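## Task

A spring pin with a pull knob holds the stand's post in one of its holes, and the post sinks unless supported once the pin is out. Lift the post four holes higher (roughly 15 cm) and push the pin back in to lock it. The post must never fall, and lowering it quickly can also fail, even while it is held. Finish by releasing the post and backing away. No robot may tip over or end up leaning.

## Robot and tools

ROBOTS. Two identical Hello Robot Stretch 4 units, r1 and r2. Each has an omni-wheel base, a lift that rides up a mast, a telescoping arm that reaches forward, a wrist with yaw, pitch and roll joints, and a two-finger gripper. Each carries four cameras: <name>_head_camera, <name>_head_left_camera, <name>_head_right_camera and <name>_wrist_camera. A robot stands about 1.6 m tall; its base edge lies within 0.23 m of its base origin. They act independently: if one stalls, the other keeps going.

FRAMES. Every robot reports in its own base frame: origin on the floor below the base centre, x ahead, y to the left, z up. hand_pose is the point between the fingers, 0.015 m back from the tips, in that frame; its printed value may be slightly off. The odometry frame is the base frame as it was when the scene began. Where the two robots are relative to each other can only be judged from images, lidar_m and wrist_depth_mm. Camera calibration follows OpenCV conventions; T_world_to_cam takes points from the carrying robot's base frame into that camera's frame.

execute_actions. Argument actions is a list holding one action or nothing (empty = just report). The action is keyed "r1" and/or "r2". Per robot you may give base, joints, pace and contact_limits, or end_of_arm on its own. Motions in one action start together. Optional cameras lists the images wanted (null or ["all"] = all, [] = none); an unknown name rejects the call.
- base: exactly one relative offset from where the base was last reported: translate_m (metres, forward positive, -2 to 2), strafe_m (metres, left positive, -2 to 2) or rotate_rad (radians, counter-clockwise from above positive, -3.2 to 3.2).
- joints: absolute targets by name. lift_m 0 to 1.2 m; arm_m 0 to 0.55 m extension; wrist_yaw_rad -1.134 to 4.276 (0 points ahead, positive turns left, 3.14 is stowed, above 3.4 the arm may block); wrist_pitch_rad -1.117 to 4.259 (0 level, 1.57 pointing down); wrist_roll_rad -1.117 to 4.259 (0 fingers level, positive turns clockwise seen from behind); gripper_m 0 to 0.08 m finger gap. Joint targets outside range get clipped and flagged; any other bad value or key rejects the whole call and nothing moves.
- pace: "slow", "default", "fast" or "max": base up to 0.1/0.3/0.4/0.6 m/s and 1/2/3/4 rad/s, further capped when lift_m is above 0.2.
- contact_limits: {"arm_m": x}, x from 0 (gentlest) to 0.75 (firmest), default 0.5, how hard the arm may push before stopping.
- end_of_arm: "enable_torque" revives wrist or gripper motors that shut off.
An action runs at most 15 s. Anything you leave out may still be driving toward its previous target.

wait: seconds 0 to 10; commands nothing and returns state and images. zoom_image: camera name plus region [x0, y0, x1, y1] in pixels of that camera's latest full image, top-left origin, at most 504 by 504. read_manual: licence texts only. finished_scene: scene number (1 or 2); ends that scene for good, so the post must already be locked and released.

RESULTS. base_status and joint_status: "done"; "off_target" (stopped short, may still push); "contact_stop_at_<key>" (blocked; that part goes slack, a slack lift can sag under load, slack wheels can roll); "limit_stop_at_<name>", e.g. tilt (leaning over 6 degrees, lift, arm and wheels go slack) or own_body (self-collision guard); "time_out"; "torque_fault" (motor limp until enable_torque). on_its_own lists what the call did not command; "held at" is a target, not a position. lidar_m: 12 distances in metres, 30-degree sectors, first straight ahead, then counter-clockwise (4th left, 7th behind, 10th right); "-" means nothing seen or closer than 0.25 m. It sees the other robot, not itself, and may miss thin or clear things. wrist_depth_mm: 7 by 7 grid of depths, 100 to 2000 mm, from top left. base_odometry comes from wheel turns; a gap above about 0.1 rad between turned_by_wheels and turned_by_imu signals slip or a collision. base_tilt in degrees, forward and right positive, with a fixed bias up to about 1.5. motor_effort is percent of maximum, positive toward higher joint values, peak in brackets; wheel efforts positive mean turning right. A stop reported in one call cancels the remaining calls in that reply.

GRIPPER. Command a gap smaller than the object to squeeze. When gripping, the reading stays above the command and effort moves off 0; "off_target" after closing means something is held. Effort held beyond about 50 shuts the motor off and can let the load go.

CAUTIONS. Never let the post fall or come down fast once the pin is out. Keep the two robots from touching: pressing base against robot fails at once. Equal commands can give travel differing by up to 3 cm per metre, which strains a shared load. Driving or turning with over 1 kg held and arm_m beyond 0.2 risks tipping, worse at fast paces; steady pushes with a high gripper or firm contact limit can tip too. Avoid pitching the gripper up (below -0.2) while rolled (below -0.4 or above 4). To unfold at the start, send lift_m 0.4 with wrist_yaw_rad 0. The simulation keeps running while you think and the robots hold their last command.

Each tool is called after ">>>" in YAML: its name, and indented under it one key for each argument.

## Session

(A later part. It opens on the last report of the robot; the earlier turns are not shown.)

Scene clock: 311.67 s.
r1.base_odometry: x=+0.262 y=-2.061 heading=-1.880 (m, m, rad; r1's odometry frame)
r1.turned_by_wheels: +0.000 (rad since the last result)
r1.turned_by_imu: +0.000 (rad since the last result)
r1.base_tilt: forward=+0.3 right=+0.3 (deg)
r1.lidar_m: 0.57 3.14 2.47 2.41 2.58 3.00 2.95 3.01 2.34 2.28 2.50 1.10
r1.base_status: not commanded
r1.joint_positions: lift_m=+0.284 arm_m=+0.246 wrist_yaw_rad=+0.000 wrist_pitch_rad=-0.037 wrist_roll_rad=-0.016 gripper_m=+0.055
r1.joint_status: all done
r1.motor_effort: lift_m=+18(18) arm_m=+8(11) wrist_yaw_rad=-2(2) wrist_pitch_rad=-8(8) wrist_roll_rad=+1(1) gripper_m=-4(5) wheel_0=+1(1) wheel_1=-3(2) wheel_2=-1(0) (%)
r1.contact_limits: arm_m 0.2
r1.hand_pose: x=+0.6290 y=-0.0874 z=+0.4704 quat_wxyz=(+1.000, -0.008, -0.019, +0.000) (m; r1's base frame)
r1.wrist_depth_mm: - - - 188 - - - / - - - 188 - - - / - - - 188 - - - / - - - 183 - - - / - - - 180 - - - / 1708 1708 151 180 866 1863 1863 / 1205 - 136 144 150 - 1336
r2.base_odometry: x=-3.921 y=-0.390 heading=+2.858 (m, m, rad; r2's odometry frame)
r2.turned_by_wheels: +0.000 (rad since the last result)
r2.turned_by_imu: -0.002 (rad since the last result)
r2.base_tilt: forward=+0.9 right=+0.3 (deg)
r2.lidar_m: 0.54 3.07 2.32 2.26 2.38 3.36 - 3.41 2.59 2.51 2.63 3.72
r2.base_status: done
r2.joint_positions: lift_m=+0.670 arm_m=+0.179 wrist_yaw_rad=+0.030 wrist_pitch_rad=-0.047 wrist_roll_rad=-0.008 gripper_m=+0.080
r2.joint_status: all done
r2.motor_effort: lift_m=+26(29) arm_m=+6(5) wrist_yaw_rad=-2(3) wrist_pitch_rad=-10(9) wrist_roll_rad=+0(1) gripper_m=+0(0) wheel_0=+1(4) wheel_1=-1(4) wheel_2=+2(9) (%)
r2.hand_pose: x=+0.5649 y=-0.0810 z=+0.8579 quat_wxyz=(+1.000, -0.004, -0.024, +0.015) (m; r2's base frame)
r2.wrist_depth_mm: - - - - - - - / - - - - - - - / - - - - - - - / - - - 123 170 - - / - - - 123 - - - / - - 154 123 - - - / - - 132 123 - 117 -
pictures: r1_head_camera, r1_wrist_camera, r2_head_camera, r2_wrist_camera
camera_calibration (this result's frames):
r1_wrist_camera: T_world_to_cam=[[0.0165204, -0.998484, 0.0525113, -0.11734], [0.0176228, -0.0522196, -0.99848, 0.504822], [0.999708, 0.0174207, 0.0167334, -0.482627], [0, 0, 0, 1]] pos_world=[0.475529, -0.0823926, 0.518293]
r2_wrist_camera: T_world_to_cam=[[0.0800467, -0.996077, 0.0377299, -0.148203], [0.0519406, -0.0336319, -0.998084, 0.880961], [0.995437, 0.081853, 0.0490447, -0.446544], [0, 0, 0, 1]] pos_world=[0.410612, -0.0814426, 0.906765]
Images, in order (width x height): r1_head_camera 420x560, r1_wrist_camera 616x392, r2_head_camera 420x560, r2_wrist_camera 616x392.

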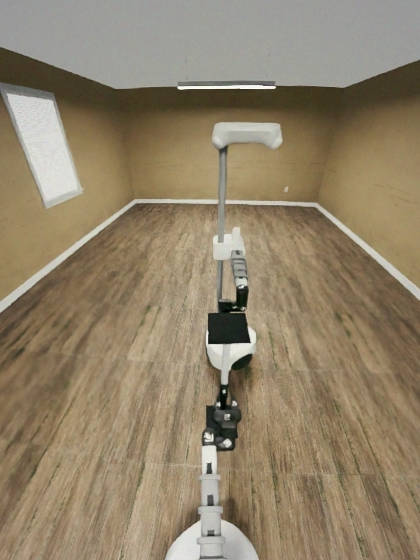

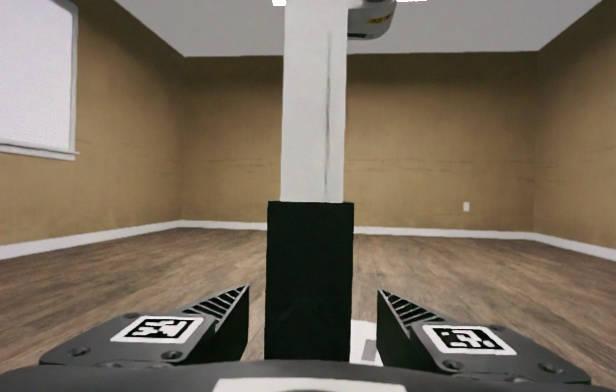

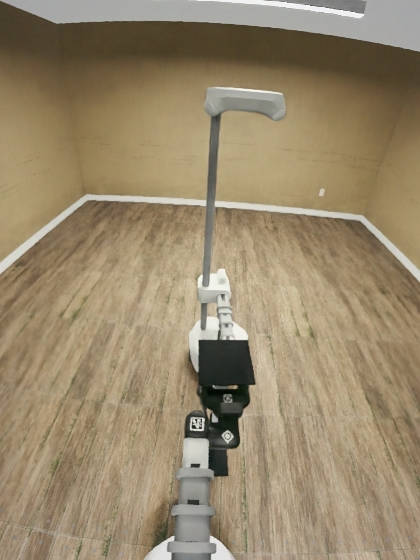

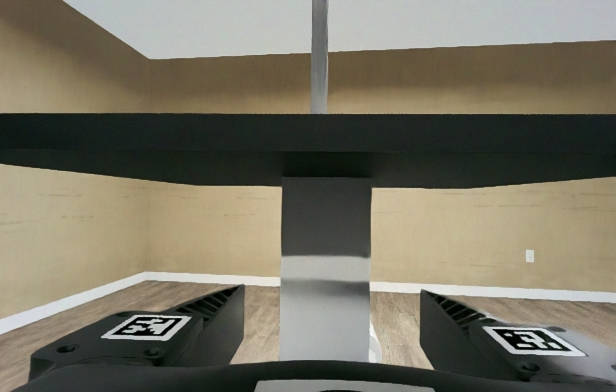

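>>> execute_actions:
  actions:
    - {"r1": {"joints": {"gripper_m": 0.01}}, "r2": {"base": {"strafe_m": 0.003}, "joints": {"lift_m": 0.693, "gripper_m": 0.05}}}
  cameras: ["r1_wrist_camera", "r2_wrist_camera"]

>>> execute_actions:
  actions:
    - {"r2": {"joints": {"gripper_m": 0.01}}}
  cameras: ["r1_head_camera", "r1_wrist_camera", "r2_head_camera", "r2_wrist_camera"]

Scene clock: 335.90 s.
r1.base_odometry: x=+0.262 y=-2.061 heading=-1.880 (m, m, rad; r1's odometry frame)
r1.turned_by_wheels: +0.000 (rad since the last result)
r1.turned_by_imu: +0.000 (rad since the last result)
r1.base_tilt: forward=+0.3 right=+0.4 (deg)
r1.lidar_m: 0.57 3.17 2.46 2.41 2.59 3.01 2.94 3.00 2.32 2.27 2.48 1.08
r1.base_status: not commanded
r1.joint_positions: lift_m=+0.284 arm_m=+0.246 wrist_yaw_rad=+0.002 wrist_pitch_rad=-0.038 wrist_roll_rad=-0.015 gripper_m=+0.019
r1.joint_status: gripper_m off_target (ended at +0.019, target +0.010)
r1.on_its_own: gripper_m is held at +0.015, not at your +0.010, by its contact guard: the fingers met something
r1.motor_effort: lift_m=+18(18) arm_m=+8(8) wrist_yaw_rad=-8(8) wrist_pitch_rad=-8(8) wrist_roll_rad=-3(2) gripper_m=-36(35) wheel_0=+3(3) wheel_1=-1(2) wheel_2=+0(1) (%)
r1.hand_pose: x=+0.6292 y=-0.0869 z=+0.4704 quat_wxyz=(+1.000, -0.008, -0.019, +0.001) (m; r1's base frame)
r1.wrist_depth_mm: - - - 187 - - - / - - - 187 - - - / - - - 187 - - - / - - - 183 - - - / - - - 180 - - - / 1708 1708 150 148 1661 1921 1983 / 1229 1229 - 143 - 1336 1281
r2.base_odometry: x=-3.922 y=-0.393 heading=+2.858 (m, m, rad; r2's odometry frame)
r2.turned_by_wheels: +0.000 (rad since the last result)
r2.turned_by_imu: -0.002 (rad since the last result)
r2.base_tilt: forward=+0.9 right=+0.2 (deg)
r2.lidar_m: 0.53 3.09 2.31 2.25 2.36 3.34 - 3.43 2.57 2.51 2.62 3.71
r2.base_status: done
r2.joint_positions: lift_m=+0.693 arm_m=+0.179 wrist_yaw_rad=+0.030 wrist_pitch_rad=-0.047 wrist_roll_rad=-0.008 gripper_m=+0.050
r2.joint_status: all done
r2.motor_effort: lift_m=+27(25) arm_m=+6(6) wrist_yaw_rad=-1(2) wrist_pitch_rad=-9(9) wrist_roll_rad=+0(0) gripper_m=-2(1) wheel_0=+0(3) wheel_1=+0(5) wheel_2=+0(0) (%)
r2.hand_pose: x=+0.5649 y=-0.0810 z=+0.8809 quat_wxyz=(+1.000, -0.004, -0.024, +0.015) (m; r2's base frame)
r2.wrist_depth_mm: - - - - - - - / - - - - - - - / - - - - - - - / - - - - - - - / - - - - - - - / - - 129 123 126 - - / - - - 123 122 - -
pictures: r1_wrist_camera, r2_wrist_camera
camera_calibration (this result's frames):
r1_wrist_camera: T_world_to_cam=[[0.0185942, -0.998484, 0.0518123, -0.117883], [0.0178379, -0.0514818, -0.998515, 0.50481], [0.999668, 0.0194908, 0.0168536, -0.482665], [0, 0, 0, 1]] pos_world=[0.475692, -0.0823087, 0.518303]
r2_wrist_camera: T_world_to_cam=[[0.0801169, -0.996071, 0.0377299, -0.149095], [0.0519432, -0.0336281, -0.998084, 0.903894], [0.995431, 0.0819232, 0.0490449, -0.447671], [0, 0, 0, 1]] pos_world=[0.410619, -0.0814383, 0.929743]
Images, in order (width x height): r1_wrist_camera 616x392, r2_wrist_camera 616x392.

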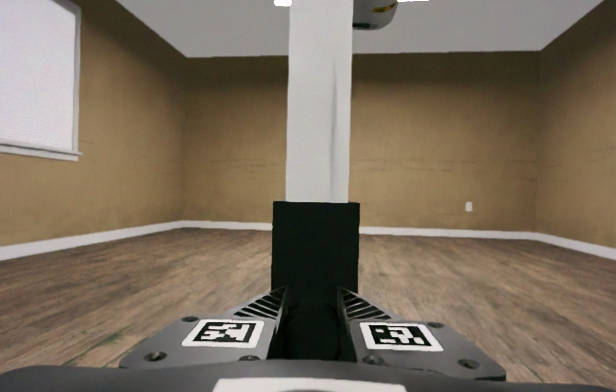

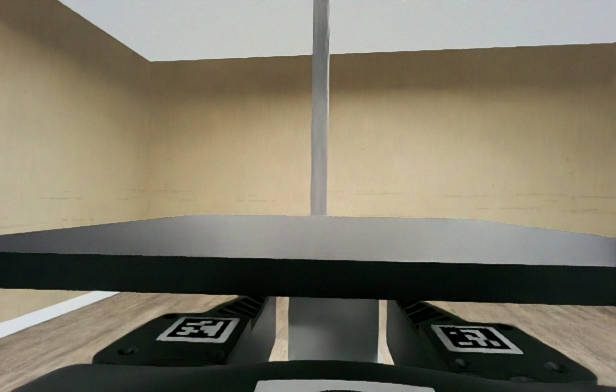

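Scene clock: 336.83 s.
r1.base_odometry: x=+0.262 y=-2.061 heading=-1.880 (m, m, rad; r1's odometry frame)
r1.turned_by_wheels: +0.000 (rad since the last result)
r1.turned_by_imu: +0.000 (rad since the last result)
r1.base_tilt: forward=+0.1 right=+0.4 (deg)
r1.lidar_m: 0.58 3.14 2.46 2.41 2.60 3.02 2.93 3.02 2.33 2.28 2.49 1.08
r1.base_status: not commanded
r1.joint_positions: lift_m=+0.284 arm_m=+0.246 wrist_yaw_rad=+0.002 wrist_pitch_rad=-0.038 wrist_roll_rad=-0.015 gripper_m=+0.019
r1.joint_status: not commanded
r1.on_its_own: gripper_m is held at +0.015, not at your +0.010, by its contact guard: the fingers met something
r1.motor_effort: lift_m=+18(18) arm_m=+8(8) wrist_yaw_rad=-8(9) wrist_pitch_rad=-8(8) wrist_roll_rad=-2(2) gripper_m=-36(35) wheel_0=+3(3) wheel_1=-1(1) wheel_2=+1(1) (%)
r1.hand_pose: x=+0.6292 y=-0.0869 z=+0.4704 quat_wxyz=(+1.000, -0.008, -0.019, +0.001) (m; r1's base frame)
r1.wrist_depth_mm: - - - 188 - - - / - - - 187 - - - / - - - 187 - - - / - - - 183 - - - / - - - 180 - - - / 1708 1756 150 148 1661 1863 1921 / 1229 1255 - 143 - 1308 1255
r2.base_odometry: x=-3.922 y=-0.393 heading=+2.858 (m, m, rad; r2's odometry frame)
r2.turned_by_wheels: +0.000 (rad since the last result)
r2.turned_by_imu: +0.000 (rad since the last result)
r2.base_tilt: forward=+0.8 right=+0.2 (deg)
r2.lidar_m: 0.53 3.10 2.33 2.24 2.38 3.35 - 3.38 2.58 2.50 2.65 3.72
r2.base_status: not commanded
r2.joint_positions: lift_m=+0.693 arm_m=+0.179 wrist_yaw_rad=+0.030 wrist_pitch_rad=-0.047 wrist_roll_rad=-0.007 gripper_m=+0.028
r2.joint_status: gripper_m off_target (ended at +0.028, target +0.010)
r2.on_its_own: gripper_m is held at +0.023, not at your +0.010, by its contact guard: the fingers met something
r2.motor_effort: lift_m=+26(27) arm_m=+6(6) wrist_yaw_rad=+0(0) wrist_pitch_rad=-10(9) wrist_roll_rad=-1(2) gripper_m=-40(43) wheel_0=+0(0) wheel_1=+0(0) wheel_2=+0(0) (%)
r2.hand_pose: x=+0.5649 y=-0.0811 z=+0.8809 quat_wxyz=(+1.000, -0.003, -0.024, +0.015) (m; r2's base frame)
r2.wrist_depth_mm: - - - - - - - / - - - - - - - / - - - - - - - / - - - - - - - / - - - - - - - / - - 137 123 122 - - / - - - 123 - - -
pictures: r1_head_camera, r1_wrist_camera, r2_head_camera, r2_wrist_camera
camera_calibration (this result's frames):
r1_wrist_camera: T_world_to_cam=[[0.0185941, -0.998484, 0.0518076, -0.117881], [0.017838, -0.051477, -0.998515, 0.504811], [0.999668, 0.0194907, 0.0168538, -0.482665], [0, 0, 0, 1]] pos_world=[0.475692, -0.082309, 0.518303]
r2_wrist_camera: T_world_to_cam=[[0.0798231, -0.996118, 0.0371076, -0.148452], [0.0519235, -0.0330208, -0.998105, 0.903974], [0.995456, 0.0815986, 0.0490861, -0.447717], [0, 0, 0, 1]] pos_world=[0.410595, -0.081493, 0.929747]
Images, in order (width x height): r1_head_camera 420x560, r1_wrist_camera 616x392, r2_head_camera 420x560, r2_wrist_camera 616x392.

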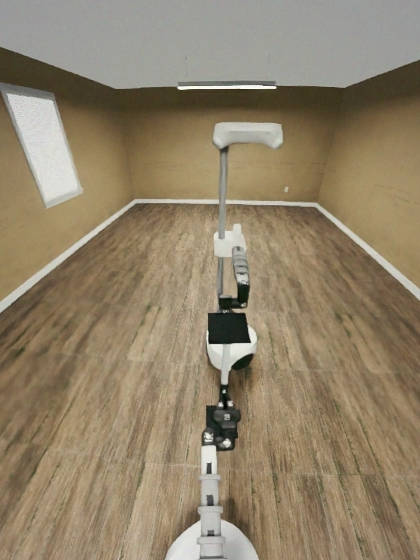

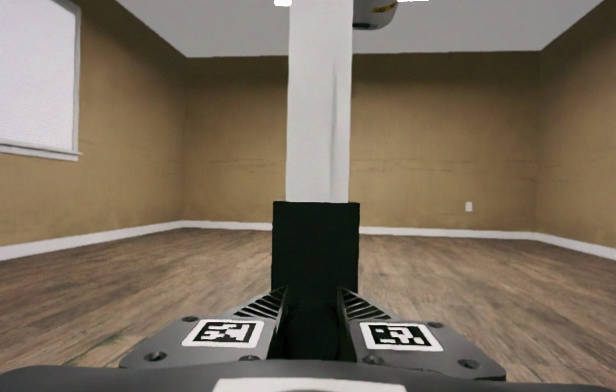

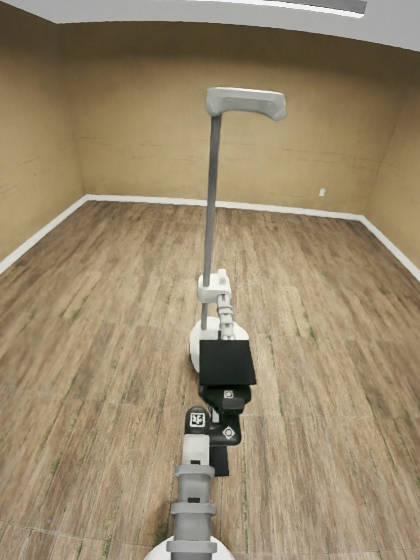

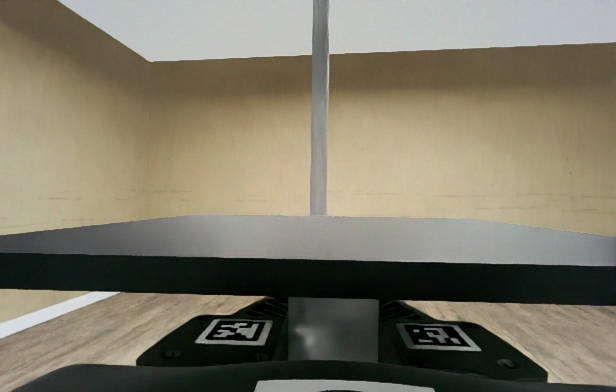

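>>> execute_actions:
  actions:
    - {"r1": {"joints": {"arm_m": 0.234}, "contact_limits": {"arm_m": 0.35}, "pace": "slow"}, "r2": {"joints": {"lift_m": 0.696}, "pace": "slow"}}
  cameras: ["r1_head_camera", "r1_wrist_camera", "r2_wrist_camera"]

Scene clock: 344.77 s.
r1.base_odometry: x=+0.262 y=-2.061 heading=-1.880 (m, m, rad; r1's odometry frame)
r1.turned_by_wheels: +0.000 (rad since the last result)
r1.turned_by_imu: +0.000 (rad since the last result)
r1.base_tilt: forward=+0.4 right=+0.4 (deg)
r1.lidar_m: 0.56 3.15 2.47 2.41 2.62 3.01 2.95 3.01 2.32 2.28 2.47 1.09
r1.base_status: not commanded
r1.joint_positions: lift_m=+0.284 arm_m=+0.237 wrist_yaw_rad=+0.009 wrist_pitch_rad=-0.035 wrist_roll_rad=-0.016 gripper_m=+0.019
r1.joint_status: all done
r1.on_its_own: gripper_m is held at +0.015, not at your +0.010, by its contact guard: the fingers met something; wrist_yaw_rad is at rest, and its effort (-28) is outside its rest range (-13 to +13)
r1.motor_effort: lift_m=+18(18) arm_m=-18(17) wrist_yaw_rad=-28(29) wrist_pitch_rad=-14(14) wrist_roll_rad=-1(3) gripper_m=-35(36) wheel_0=-4(4) wheel_1=-4(4) wheel_2=+12(13) (%)
r1.contact_limits: arm_m 0.35
r1.hand_pose: x=+0.6215 y=-0.0854 z=+0.4700 quat_wxyz=(+1.000, -0.008, -0.018, +0.005) (m; r1's base frame)
r1.wrist_depth_mm: - - - 194 - - - / - - - 195 - - - / - - - 195 - - - / - - - 190 - - - / - - - 186 - - - / 1708 1756 150 148 1661 1921 1921 / 1205 1229 - 145 - 1336 1281
r2.base_odometry: x=-3.922 y=-0.393 heading=+2.858 (m, m, rad; r2's odometry frame)
r2.turned_by_wheels: +0.000 (rad since the last result)
r2.turned_by_imu: -0.002 (rad since the last result)
r2.base_tilt: forward=+0.8 right=+0.2 (deg)
r2.lidar_m: 0.52 3.06 2.32 2.26 2.37 3.34 - 3.41 2.58 2.51 2.64 3.71
r2.base_status: not commanded
r2.joint_positions: lift_m=+0.695 arm_m=+0.179 wrist_yaw_rad=+0.030 wrist_pitch_rad=-0.043 wrist_roll_rad=-0.008 gripper_m=+0.028
r2.joint_status: all done
r2.on_its_own: gripper_m is held at +0.023, not at your +0.010, by its contact guard: the fingers met something
r2.motor_effort: lift_m=+30(33) arm_m=+5(6) wrist_yaw_rad=-1(0) wrist_pitch_rad=-21(21) wrist_roll_rad=+1(1) gripper_m=-37(40) wheel_0=+0(0) wheel_1=+0(0) wheel_2=+0(0) (%)
r2.hand_pose: x=+0.5650 y=-0.0811 z=+0.8828 quat_wxyz=(+1.000, -0.004, -0.022, +0.015) (m; r2's base frame)
r2.wrist_depth_mm: - - - - - - - / - - - - - - - / - - - - - - - / - - - - - - - / - - - - - - - / - - 112 123 122 - - / - - - 122 - - -
pictures: r1_head_camera, r1_wrist_camera, r2_wrist_camera
camera_calibration (this result's frames):
r1_wrist_camera: T_world_to_cam=[[0.0257779, -0.998306, 0.0521547, -0.120818], [0.0161202, -0.0517502, -0.99853, 0.505633], [0.999538, 0.0265808, 0.0147589, -0.473363], [0, 0, 0, 1]] pos_world=[0.468108, -0.0818648, 0.518177]
r2_wrist_camera: T_world_to_cam=[[0.0799974, -0.996086, 0.0375932, -0.149041], [0.0481198, -0.033811, -0.998269, 0.908124], [0.995633, 0.0816679, 0.0452266, -0.444589], [0, 0, 0, 1]] pos_world=[0.410872, -0.0814444, 0.932262]
Images, in order (width x height): r1_head_camera 420x560, r1_wrist_camera 616x392, r2_wrist_camera 616x392.

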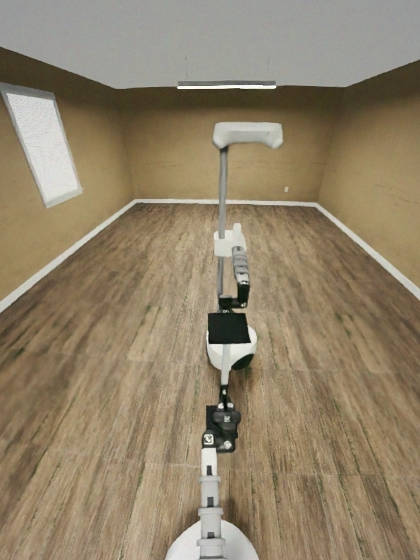

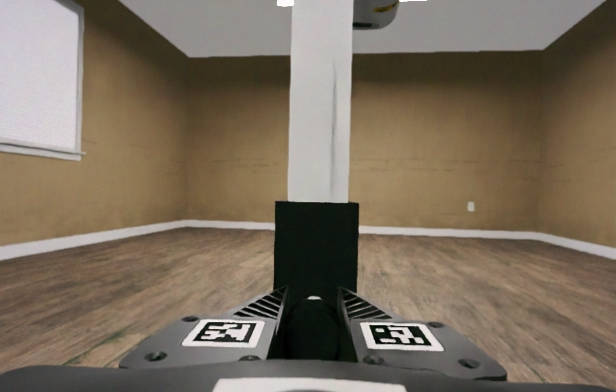

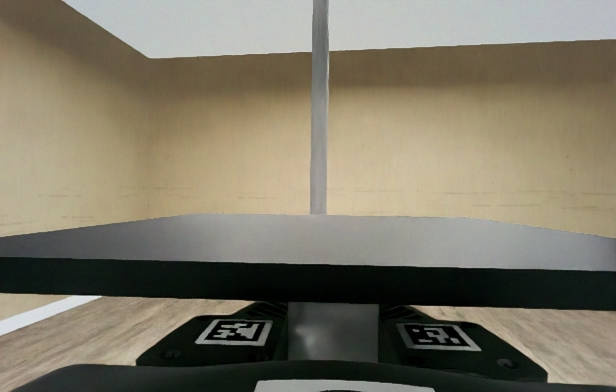

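>>> execute_actions:
  actions:
    - {"r1": {"joints": {"arm_m": 0.227}, "contact_limits": {"arm_m": 0.35}, "pace": "slow"}, "r2": {"joints": {"lift_m": 0.699}, "pace": "slow"}}
  cameras: ["r1_head_camera", "r1_wrist_camera", "r2_wrist_camera"]

Scene clock: 352.70 s.
r1.base_odometry: x=+0.262 y=-2.061 heading=-1.880 (m, m, rad; r1's odometry frame)
r1.turned_by_wheels: +0.000 (rad since the last result)
r1.turned_by_imu: +0.000 (rad since the last result)
r1.base_tilt: forward=+0.3 right=+0.3 (deg)
r1.lidar_m: 0.59 3.15 2.47 2.40 2.60 2.99 2.94 3.00 2.33 2.27 2.48 1.11
r1.base_status: not commanded
r1.joint_positions: lift_m=+0.284 arm_m=+0.230 wrist_yaw_rad=+0.009 wrist_pitch_rad=-0.036 wrist_roll_rad=-0.016 gripper_m=+0.019
r1.joint_status: all done
r1.on_its_own: gripper_m is held at +0.015, not at your +0.010, by its contact guard: the fingers met something; wrist_yaw_rad is at rest, and its effort (-27) is outside its rest range (-13 to +13)
r1.motor_effort: lift_m=+18(18) arm_m=-18(21) wrist_yaw_rad=-27(31) wrist_pitch_rad=-14(15) wrist_roll_rad=-1(1) gripper_m=-35(36) wheel_0=-4(4) wheel_1=-4(4) wheel_2=+12(13) (%)
r1.contact_limits: arm_m 0.35
r1.hand_pose: x=+0.6145 y=-0.0854 z=+0.4700 quat_wxyz=(+1.000, -0.008, -0.018, +0.005) (m; r1's base frame)
r1.wrist_depth_mm: - - - 202 - - - / - - - 202 - - - / - - - 201 - - - / - - - 197 - - - / - - - 193 - - - / 1618 1756 150 153 1661 1921 1921 / 1255 1255 - 152 - 1308 1281
r2.base_odometry: x=-3.922 y=-0.393 heading=+2.858 (m, m, rad; r2's odometry frame)
r2.turned_by_wheels: +0.000 (rad since the last result)
r2.turned_by_imu: -0.002 (rad since the last result)
r2.base_tilt: forward=+0.9 right=+0.2 (deg)
r2.lidar_m: 0.53 3.09 2.32 2.25 2.38 3.32 - 3.42 2.57 2.51 2.64 3.70
r2.base_status: not commanded
r2.joint_positions: lift_m=+0.698 arm_m=+0.179 wrist_yaw_rad=+0.030 wrist_pitch_rad=-0.042 wrist_roll_rad=-0.008 gripper_m=+0.028
r2.joint_status: all done
r2.on_its_own: gripper_m is held at +0.023, not at your +0.010, by its contact guard: the fingers met something; wrist_pitch_rad is at rest, and its effort (-26) is outside its rest range (-23 to +23)
r2.motor_effort: lift_m=+30(36) arm_m=+5(5) wrist_yaw_rad=-1(0) wrist_pitch_rad=-26(26) wrist_roll_rad=+1(1) gripper_m=-38(40) wheel_0=+0(0) wheel_1=+0(0) wheel_2=+0(0) (%)
r2.hand_pose: x=+0.5650 y=-0.0811 z=+0.8854 quat_wxyz=(+1.000, -0.004, -0.021, +0.015) (m; r2's base frame)
r2.wrist_depth_mm: - - - - - - - / - - - - - - - / - - - - - - - / - - - - - - - / - - - - - - - / - - 112 123 122 - - / - - - 122 - - -
pictures: r1_head_camera, r1_wrist_camera, r2_wrist_camera
camera_calibration (this result's frames):
r1_wrist_camera: T_world_to_cam=[[0.0258029, -0.998303, 0.0522111, -0.120673], [0.0163917, -0.051799, -0.998523, 0.50563], [0.999533, 0.0266207, 0.0150273, -0.466457], [0, 0, 0, 1]] pos_world=[0.461064, -0.0818597, 0.518193]
r2_wrist_camera: T_world_to_cam=[[0.0801072, -0.996067, 0.0378537, -0.149419], [0.0462745, -0.0342186, -0.998343, 0.911748], [0.995712, 0.0817261, 0.0433514, -0.44313], [0, 0, 0, 1]] pos_world=[0.411008, -0.0814178, 0.935103]
Images, in order (width x height): r1_head_camera 420x560, r1_wrist_camera 616x392, r2_wrist_camera 616x392.

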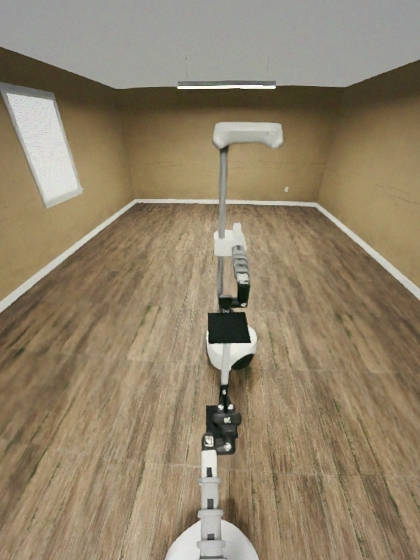

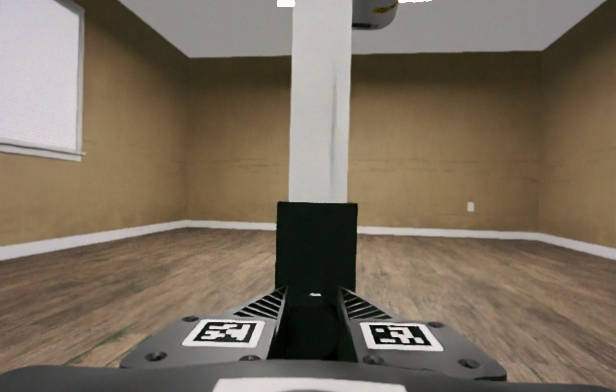

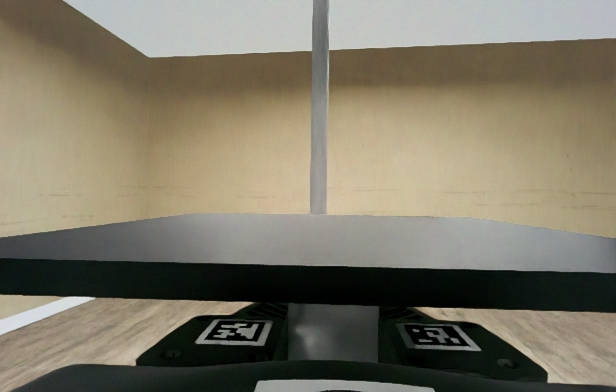

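>>> execute_actions:
  actions:
    - {"r2": {"joints": {"lift_m": 0.706}, "pace": "slow"}}
  cameras: ["r1_wrist_camera", "r2_wrist_camera"]

Scene clock: 359.47 s.
r1.base_odometry: x=+0.262 y=-2.061 heading=-1.880 (m, m, rad; r1's odometry frame)
r1.turned_by_wheels: +0.000 (rad since the last result)
r1.turned_by_imu: +0.000 (rad since the last result)
r1.base_tilt: forward=+0.4 right=+0.4 (deg)
r1.lidar_m: 0.58 3.13 2.46 2.41 2.61 3.01 2.95 3.01 2.34 2.28 2.50 1.09
r1.base_status: not commanded
r1.joint_positions: lift_m=+0.284 arm_m=+0.230 wrist_yaw_rad=+0.009 wrist_pitch_rad=-0.036 wrist_roll_rad=-0.016 gripper_m=+0.019
r1.joint_status: not commanded
r1.on_its_own: gripper_m is held at +0.015, not at your +0.010, by its contact guard: the fingers met something; wrist_yaw_rad is at rest, and its effort (-28) is outside its rest range (-13 to +13)
r1.motor_effort: lift_m=+18(18) arm_m=-18(18) wrist_yaw_rad=-28(28) wrist_pitch_rad=-13(13) wrist_roll_rad=-1(0) gripper_m=-35(35) wheel_0=-4(4) wheel_1=-4(4) wheel_2=+12(12) (%)
r1.hand_pose: x=+0.6145 y=-0.0854 z=+0.4700 quat_wxyz=(+1.000, -0.008, -0.018, +0.005) (m; r1's base frame)
r1.wrist_depth_mm: - - - 201 - - - / - - - 202 - - - / - - - 202 - - - / - - - 197 - - - / - - - 193 - - - / 1708 1756 150 152 1661 1863 1921 / 1229 1229 - 153 - 1308 1308
r2.base_odometry: x=-3.922 y=-0.393 heading=+2.858 (m, m, rad; r2's odometry frame)
r2.turned_by_wheels: +0.000 (rad since the last result)
r2.turned_by_imu: -0.001 (rad since the last result)
r2.base_tilt: forward=+0.9 right=+0.2 (deg)
r2.lidar_m: 0.53 3.08 2.33 2.26 2.39 3.32 - 3.46 2.59 2.50 2.64 3.73
r2.base_status: not commanded
r2.joint_positions: lift_m=+0.705 arm_m=+0.179 wrist_yaw_rad=+0.030 wrist_pitch_rad=-0.042 wrist_roll_rad=-0.008 gripper_m=+0.028
r2.joint_status: all done
r2.on_its_own: gripper_m is held at +0.023, not at your +0.010, by its contact guard: the fingers met something; wrist_pitch_rad is at rest, and its effort (-26) is outside its rest range (-23 to +23)
r2.motor_effort: lift_m=+31(31) arm_m=+5(5) wrist_yaw_rad=-1(1) wrist_pitch_rad=-26(26) wrist_roll_rad=+2(1) gripper_m=-38(39) wheel_0=+0(0) wheel_1=-1(0) wheel_2=+0(0) (%)
r2.hand_pose: x=+0.5650 y=-0.0810 z=+0.8923 quat_wxyz=(+1.000, -0.004, -0.021, +0.015) (m; r2's base frame)
r2.wrist_depth_mm: - - - - - - - / - - - - - - - / - - - - - - - / - - - - - - - / - - - - - - - / - - 112 122 122 - - / - - - 122 - - -
pictures: r1_wrist_camera, r2_wrist_camera
camera_calibration (this result's frames):
r1_wrist_camera: T_world_to_cam=[[0.0258028, -0.998303, 0.052211, -0.120673], [0.0163917, -0.0517988, -0.998523, 0.50563], [0.999533, 0.0266205, 0.0150274, -0.466457], [0, 0, 0, 1]] pos_world=[0.461064, -0.0818598, 0.518193]
r2_wrist_camera: T_world_to_cam=[[0.0801126, -0.996063, 0.0379499, -0.14977], [0.0461621, -0.034324, -0.998344, 0.918737], [0.995716, 0.0817318, 0.0432306, -0.443329], [0, 0, 0, 1]] pos_world=[0.411018, -0.0814115, 0.942065]
Images, in order (width x height): r1_wrist_camera 616x392, r2_wrist_camera 616x392.

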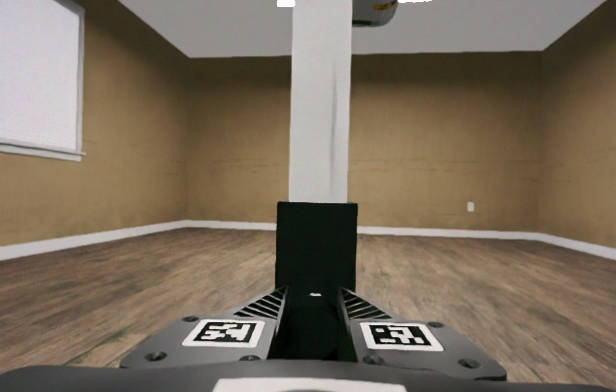

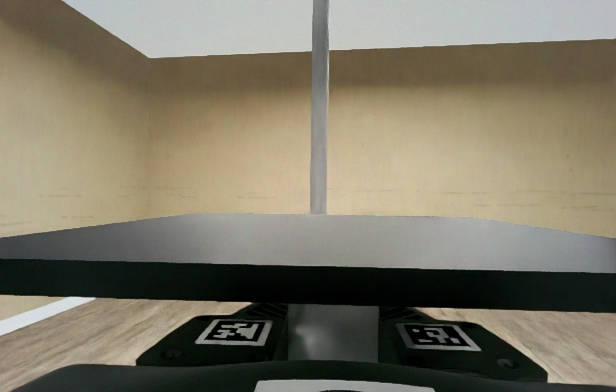

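>>> execute_actions:
  actions:
    - {"r2": {"joints": {"lift_m": 0.834}, "pace": "default"}}
  cameras: ["r1_head_camera", "r1_wrist_camera", "r2_wrist_camera"]

Scene clock: 367.10 s.
r1.base_odometry: x=+0.262 y=-2.061 heading=-1.880 (m, m, rad; r1's odometry frame)
r1.turned_by_wheels: +0.000 (rad since the last result)
r1.turned_by_imu: +0.000 (rad since the last result)
r1.base_tilt: forward=+0.3 right=+0.5 (deg)
r1.lidar_m: 0.58 3.13 2.47 2.42 2.63 2.98 2.93 3.01 2.32 2.28 2.53 0.61
r1.base_status: not commanded
r1.joint_positions: lift_m=+0.284 arm_m=+0.230 wrist_yaw_rad=+0.009 wrist_pitch_rad=-0.036 wrist_roll_rad=-0.016 gripper_m=+0.019
r1.joint_status: not commanded
r1.on_its_own: gripper_m is held at +0.015, not at your +0.010, by its contact guard: the fingers met something; wrist_yaw_rad is at rest, and its effort (-30) is outside its rest range (-13 to +13)
r1.motor_effort: lift_m=+18(18) arm_m=-18(18) wrist_yaw_rad=-30(28) wrist_pitch_rad=-14(13) wrist_roll_rad=-1(1) gripper_m=-35(35) wheel_0=-4(4) wheel_1=-4(4) wheel_2=+12(13) (%)
r1.hand_pose: x=+0.6145 y=-0.0854 z=+0.4700 quat_wxyz=(+1.000, -0.008, -0.018, +0.005) (m; r1's base frame)
r1.wrist_depth_mm: - - - 202 - - - / - - - 202 - - - / - - - 202 - - - / - - - 201 - - - / - - - 194 - - - / 1661 1708 150 152 1661 1921 1921 / 1229 1255 - 152 - 1336 1281
r2.base_odometry: x=-3.922 y=-0.393 heading=+2.858 (m, m, rad; r2's odometry frame)
r2.turned_by_wheels: +0.000 (rad since the last result)
r2.turned_by_imu: -0.002 (rad since the last result)
r2.base_tilt: forward=+0.9 right=+0.2 (deg)
r2.lidar_m: 0.53 3.07 2.34 2.26 2.36 3.36 - 3.42 2.57 2.51 2.64 3.72
r2.base_status: not commanded
r2.joint_positions: lift_m=+0.833 arm_m=+0.179 wrist_yaw_rad=+0.030 wrist_pitch_rad=-0.041 wrist_roll_rad=-0.008 gripper_m=+0.028
r2.joint_status: all done
r2.on_its_own: gripper_m is held at +0.023, not at your +0.010, by its contact guard: the fingers met something; wrist_pitch_rad is at rest, and its effort (-26) is outside its rest range (-23 to +23)
r2.motor_effort: lift_m=+30(35) arm_m=+5(5) wrist_yaw_rad=-2(0) wrist_pitch_rad=-26(27) wrist_roll_rad=+2(2) gripper_m=-39(40) wheel_0=-1(0) wheel_1=+0(1) wheel_2=+0(0) (%)
r2.hand_pose: x=+0.5650 y=-0.0810 z=+1.0203 quat_wxyz=(+1.000, -0.004, -0.021, +0.015) (m; r2's base frame)
r2.wrist_depth_mm: - - - - - - - / - - - - - - - / - - - - - - - / - - - - - - - / - - - - - - - / - - 112 122 122 - - / - - - 122 - - -
pictures: r1_head_camera, r1_wrist_camera, r2_wrist_camera
camera_calibration (this result's frames):
r1_wrist_camera: T_world_to_cam=[[0.025803, -0.998303, 0.0522109, -0.120673], [0.0163918, -0.0517987, -0.998523, 0.50563], [0.999533, 0.0266207, 0.0150275, -0.466457], [0, 0, 0, 1]] pos_world=[0.461064, -0.0818597, 0.518193]
r2_wrist_camera: T_world_to_cam=[[0.0801235, -0.996062, 0.0379652, -0.154648], [0.0460332, -0.0343495, -0.998349, 1.0466], [0.995721, 0.0817389, 0.0430997, -0.448739], [0, 0, 0, 1]] pos_world=[0.411032, -0.0814097, 1.07008]
Images, in order (width x height): r1_head_camera 420x560, r1_wrist_camera 616x392, r2_wrist_camera 616x392.

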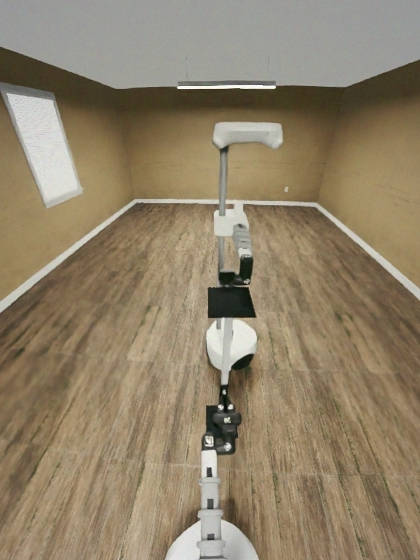

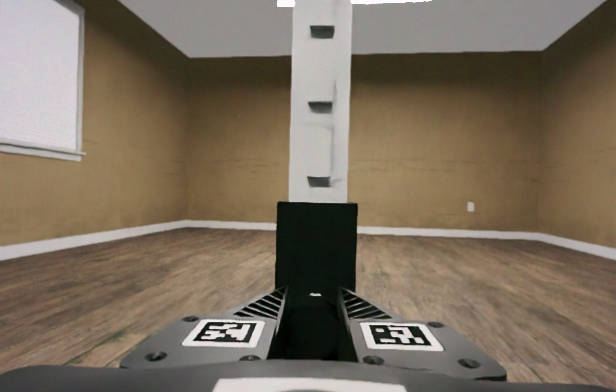

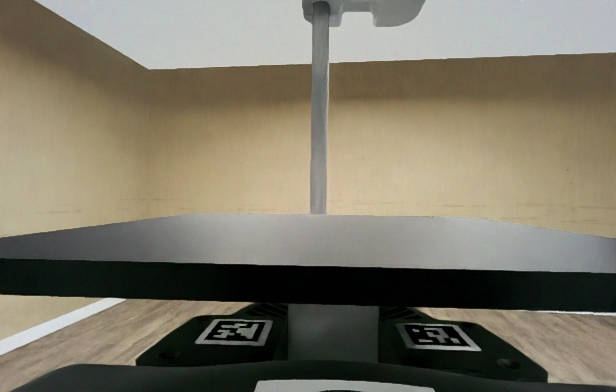

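>>> zoom_image:
  camera: "r1_wrist_camera"
  region: [260, 0, 380, 220]

Region (260, 0, 380, 220) of r1_wrist_camera's 616x392 image, scaled by 2.291; it fills the left 275 columns of this view, and the rest is white.

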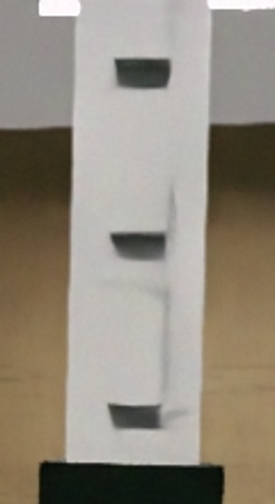

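>>> execute_actions:
  actions:
    - {"r1": {"joints": {"gripper_m": 0.06}}, "r2": {"joints": {"lift_m": 0.852}, "pace": "slow"}}
  cameras: ["r1_head_camera", "r1_wrist_camera", "r2_wrist_camera"]

Scene clock: 390.63 s.
r1.base_odometry: x=+0.262 y=-2.061 heading=-1.880 (m, m, rad; r1's odometry frame)
r1.turned_by_wheels: +0.000 (rad since the last result)
r1.turned_by_imu: -0.001 (rad since the last result)
r1.base_tilt: forward=+0.2 right=+0.4 (deg)
r1.lidar_m: 0.59 3.17 2.46 2.41 2.61 2.98 2.95 3.02 2.33 2.29 2.48 0.62
r1.base_status: not commanded
r1.joint_positions: lift_m=+0.284 arm_m=+0.228 wrist_yaw_rad=+0.000 wrist_pitch_rad=-0.037 wrist_roll_rad=-0.016 gripper_m=+0.060
r1.joint_status: all done
r1.motor_effort: lift_m=+18(18) arm_m=-8(18) wrist_yaw_rad=-2(27) wrist_pitch_rad=-9(13) wrist_roll_rad=-1(1) gripper_m=+0(36) wheel_0=+1(4) wheel_1=-2(4) wheel_2=+2(13) (%)
r1.hand_pose: x=+0.6119 y=-0.0874 z=+0.4704 quat_wxyz=(+1.000, -0.008, -0.019, +0.000) (m; r1's base frame)
r1.wrist_depth_mm: - - - 206 - - - / - - - 206 - - - / - - - 206 - - - / - - - 200 - - - / - - - 196 - - - / 1661 1708 153 197 165 1808 1863 / 1182 - 147 197 138 - 1397
r2.base_odometry: x=-3.922 y=-0.393 heading=+2.858 (m, m, rad; r2's odometry frame)
r2.turned_by_wheels: +0.000 (rad since the last result)
r2.turned_by_imu: -0.002 (rad since the last result)
r2.base_tilt: forward=+0.9 right=+0.3 (deg)
r2.lidar_m: 0.53 3.09 2.33 2.25 2.39 3.33 - 3.43 2.60 2.51 2.65 3.69
r2.base_status: not commanded
r2.joint_positions: lift_m=+0.851 arm_m=+0.179 wrist_yaw_rad=+0.030 wrist_pitch_rad=-0.040 wrist_roll_rad=-0.009 gripper_m=+0.028
r2.joint_status: all done
r2.on_its_own: gripper_m is held at +0.023, not at your +0.010, by its contact guard: the fingers met something; wrist_pitch_rad is at rest, and its effort (-30) is outside its rest range (-23 to +23)
r2.motor_effort: lift_m=+30(28) arm_m=+4(5) wrist_yaw_rad=+0(0) wrist_pitch_rad=-30(34) wrist_roll_rad=+2(3) gripper_m=-39(39) wheel_0=+0(0) wheel_1=-1(0) wheel_2=+0(0) (%)
r2.hand_pose: x=+0.5651 y=-0.0811 z=+1.0380 quat_wxyz=(+1.000, -0.004, -0.020, +0.015) (m; r2's base frame)
r2.wrist_depth_mm: - - - - - - - / - - - - - - - / - - - - - - - / - - - - - - - / - - - - - - - / - - 112 122 121 - - / - - - 122 - - -
pictures: r1_head_camera, r1_wrist_camera, r2_wrist_camera
camera_calibration (this result's frames):
r1_wrist_camera: T_world_to_cam=[[0.0166563, -0.998494, 0.0522734, -0.117002], [0.0175324, -0.0519809, -0.998494, 0.505187], [0.999708, 0.0175477, 0.0166402, -0.465468], [0, 0, 0, 1]] pos_world=[0.458423, -0.0823981, 0.518288]
r2_wrist_camera: T_world_to_cam=[[0.0800075, -0.996065, 0.0381132, -0.155454], [0.0448007, -0.0346039, -0.998396, 1.06504], [0.995787, 0.0815867, 0.0418558, -0.448386], [0, 0, 0, 1]] pos_world=[0.41122, -0.0814051, 1.08802]
Images, in order (width x height): r1_head_camera 420x560, r1_wrist_camera 616x392, r2_wrist_camera 616x392.

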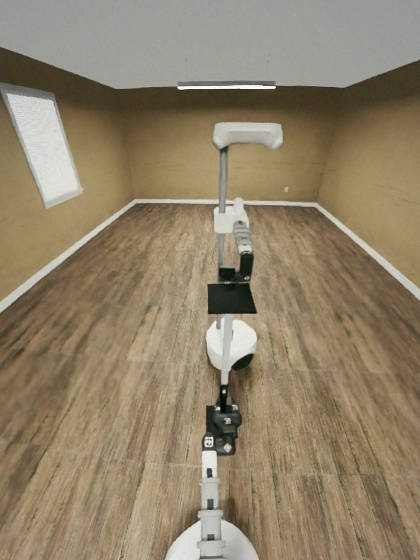

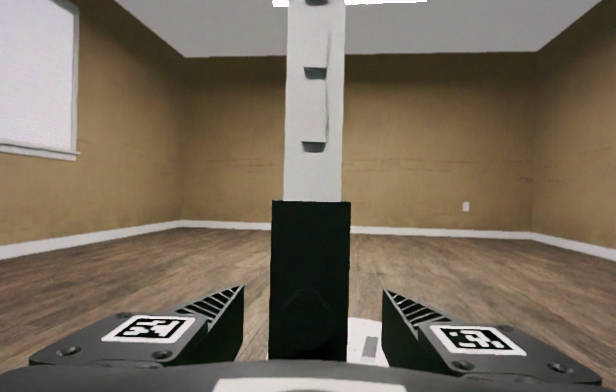

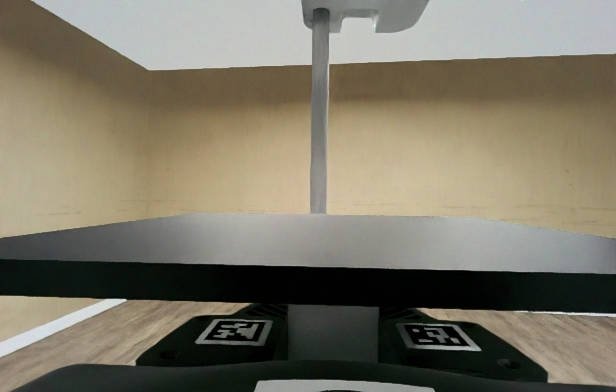

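>>> zoom_image:
  camera: "r1_wrist_camera"
  region: [240, 260, 390, 365]

>>> zoom_image:
  camera: "r1_head_camera"
  region: [200, 370, 250, 420]

Region (240, 260, 390, 365) of r1_wrist_camera's 616x392 image, scaled by 3.360; it fills the top 353 rows of this view, and the rest is white.

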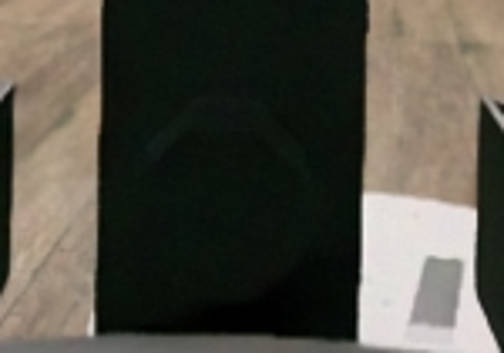

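Region (200, 370, 250, 420) of r1_head_camera's 420x560 image, scaled by 10.080, with more detail than that image has.

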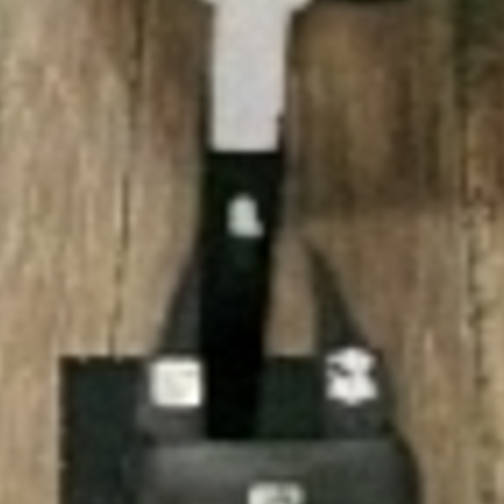

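>>> execute_actions:
  actions:
    - {"r1": {"joints": {"arm_m": 0.247}, "contact_limits": {"arm_m": 0.2}}, "r2": {"joints": {"lift_m": 0.845}, "pace": "slow"}}
  cameras: ["r1_head_camera", "r1_wrist_camera", "r2_wrist_camera"]

Scene clock: 402.87 s.
r1.base_odometry: x=+0.262 y=-2.061 heading=-1.880 (m, m, rad; r1's odometry frame)
r1.turned_by_wheels: +0.000 (rad since the last result)
r1.turned_by_imu: +0.000 (rad since the last result)
r1.base_tilt: forward=+0.3 right=+0.3 (deg)
r1.lidar_m: 0.59 3.15 2.45 2.42 2.62 3.00 2.94 3.02 2.33 2.27 2.48 0.64
r1.base_status: not commanded
r1.joint_positions: lift_m=+0.284 arm_m=+0.246 wrist_yaw_rad=+0.000 wrist_pitch_rad=-0.037 wrist_roll_rad=-0.016 gripper_m=+0.060
r1.joint_status: all done
r1.motor_effort: lift_m=+18(18) arm_m=+8(10) wrist_yaw_rad=-2(3) wrist_pitch_rad=-9(8) wrist_roll_rad=+0(1) gripper_m=+0(0) wheel_0=+1(1) wheel_1=-2(2) wheel_2=+2(2) (%)
r1.contact_limits: arm_m 0.2
r1.hand_pose: x=+0.6290 y=-0.0874 z=+0.4704 quat_wxyz=(+1.000, -0.008, -0.019, +0.000) (m; r1's base frame)
r1.wrist_depth_mm: - - - 187 - - - / - - - 189 - - - / - - - 189 - - - / - - - 183 - - - / - - - 180 - - - / 1708 1708 153 180 166 1921 1921 / 1229 - 147 144 138 - 1397
r2.base_odometry: x=-3.922 y=-0.393 heading=+2.858 (m, m, rad; r2's odometry frame)
r2.turned_by_wheels: +0.000 (rad since the last result)
r2.turned_by_imu: -0.001 (rad since the last result)
r2.base_tilt: forward=+0.9 right=+0.2 (deg)
r2.lidar_m: 0.53 3.08 2.32 2.26 2.38 3.34 - 3.43 2.59 2.50 2.65 3.69
r2.base_status: not commanded
r2.joint_positions: lift_m=+0.845 arm_m=+0.179 wrist_yaw_rad=+0.029 wrist_pitch_rad=-0.046 wrist_roll_rad=-0.008 gripper_m=+0.028
r2.joint_status: all done
r2.on_its_own: gripper_m is held at +0.023, not at your +0.010, by its contact guard: the fingers met something
r2.motor_effort: lift_m=+16(30) arm_m=+4(4) wrist_yaw_rad=+0(0) wrist_pitch_rad=-13(30) wrist_roll_rad=+1(3) gripper_m=-38(37) wheel_0=+0(0) wheel_1=+0(1) wheel_2=+0(0) (%)
r2.hand_pose: x=+0.5651 y=-0.0812 z=+1.0335 quat_wxyz=(+1.000, -0.004, -0.023, +0.015) (m; r2's base frame)
r2.wrist_depth_mm: - - - - - - - / - - - - - - - / - - - - - - - / - - - - - - - / - - - - - - - / - - 125 123 122 - - / - - - 122 - - -
pictures: r1_head_camera, r1_wrist_camera, r2_wrist_camera
camera_calibration (this result's frames):
r1_wrist_camera: T_world_to_cam=[[0.0164751, -0.998497, 0.0522736, -0.117212], [0.0175313, -0.0519842, -0.998494, 0.504888], [0.999711, 0.0173667, 0.0166485, -0.482581], [0, 0, 0, 1]] pos_world=[0.475521, -0.0824088, 0.518289]
r2_wrist_camera: T_world_to_cam=[[0.0794479, -0.996116, 0.0379597, -0.154879], [0.0506265, -0.0339989, -0.998139, 1.05695], [0.995553, 0.0812218, 0.0477287, -0.454071], [0, 0, 0, 1]] pos_world=[0.410847, -0.0814623, 1.08253]
Images, in order (width x height): r1_head_camera 420x560, r1_wrist_camera 616x392, r2_wrist_camera 616x392.

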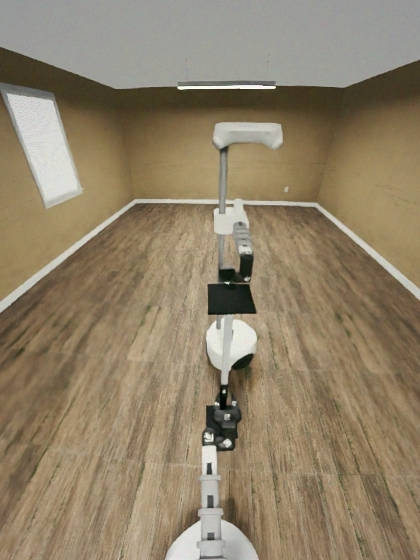

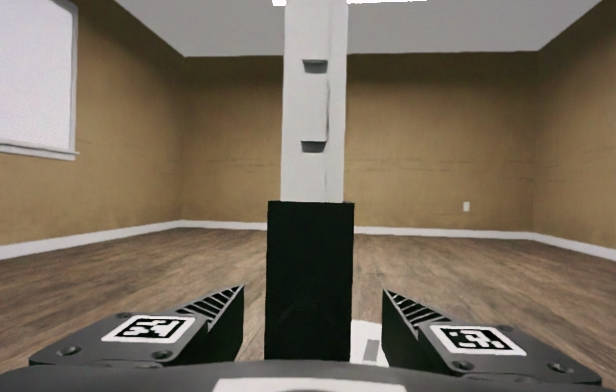

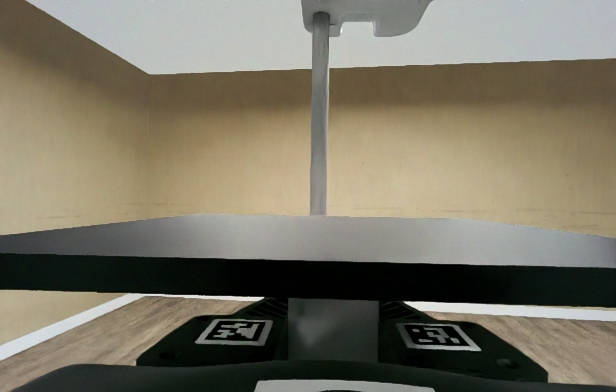

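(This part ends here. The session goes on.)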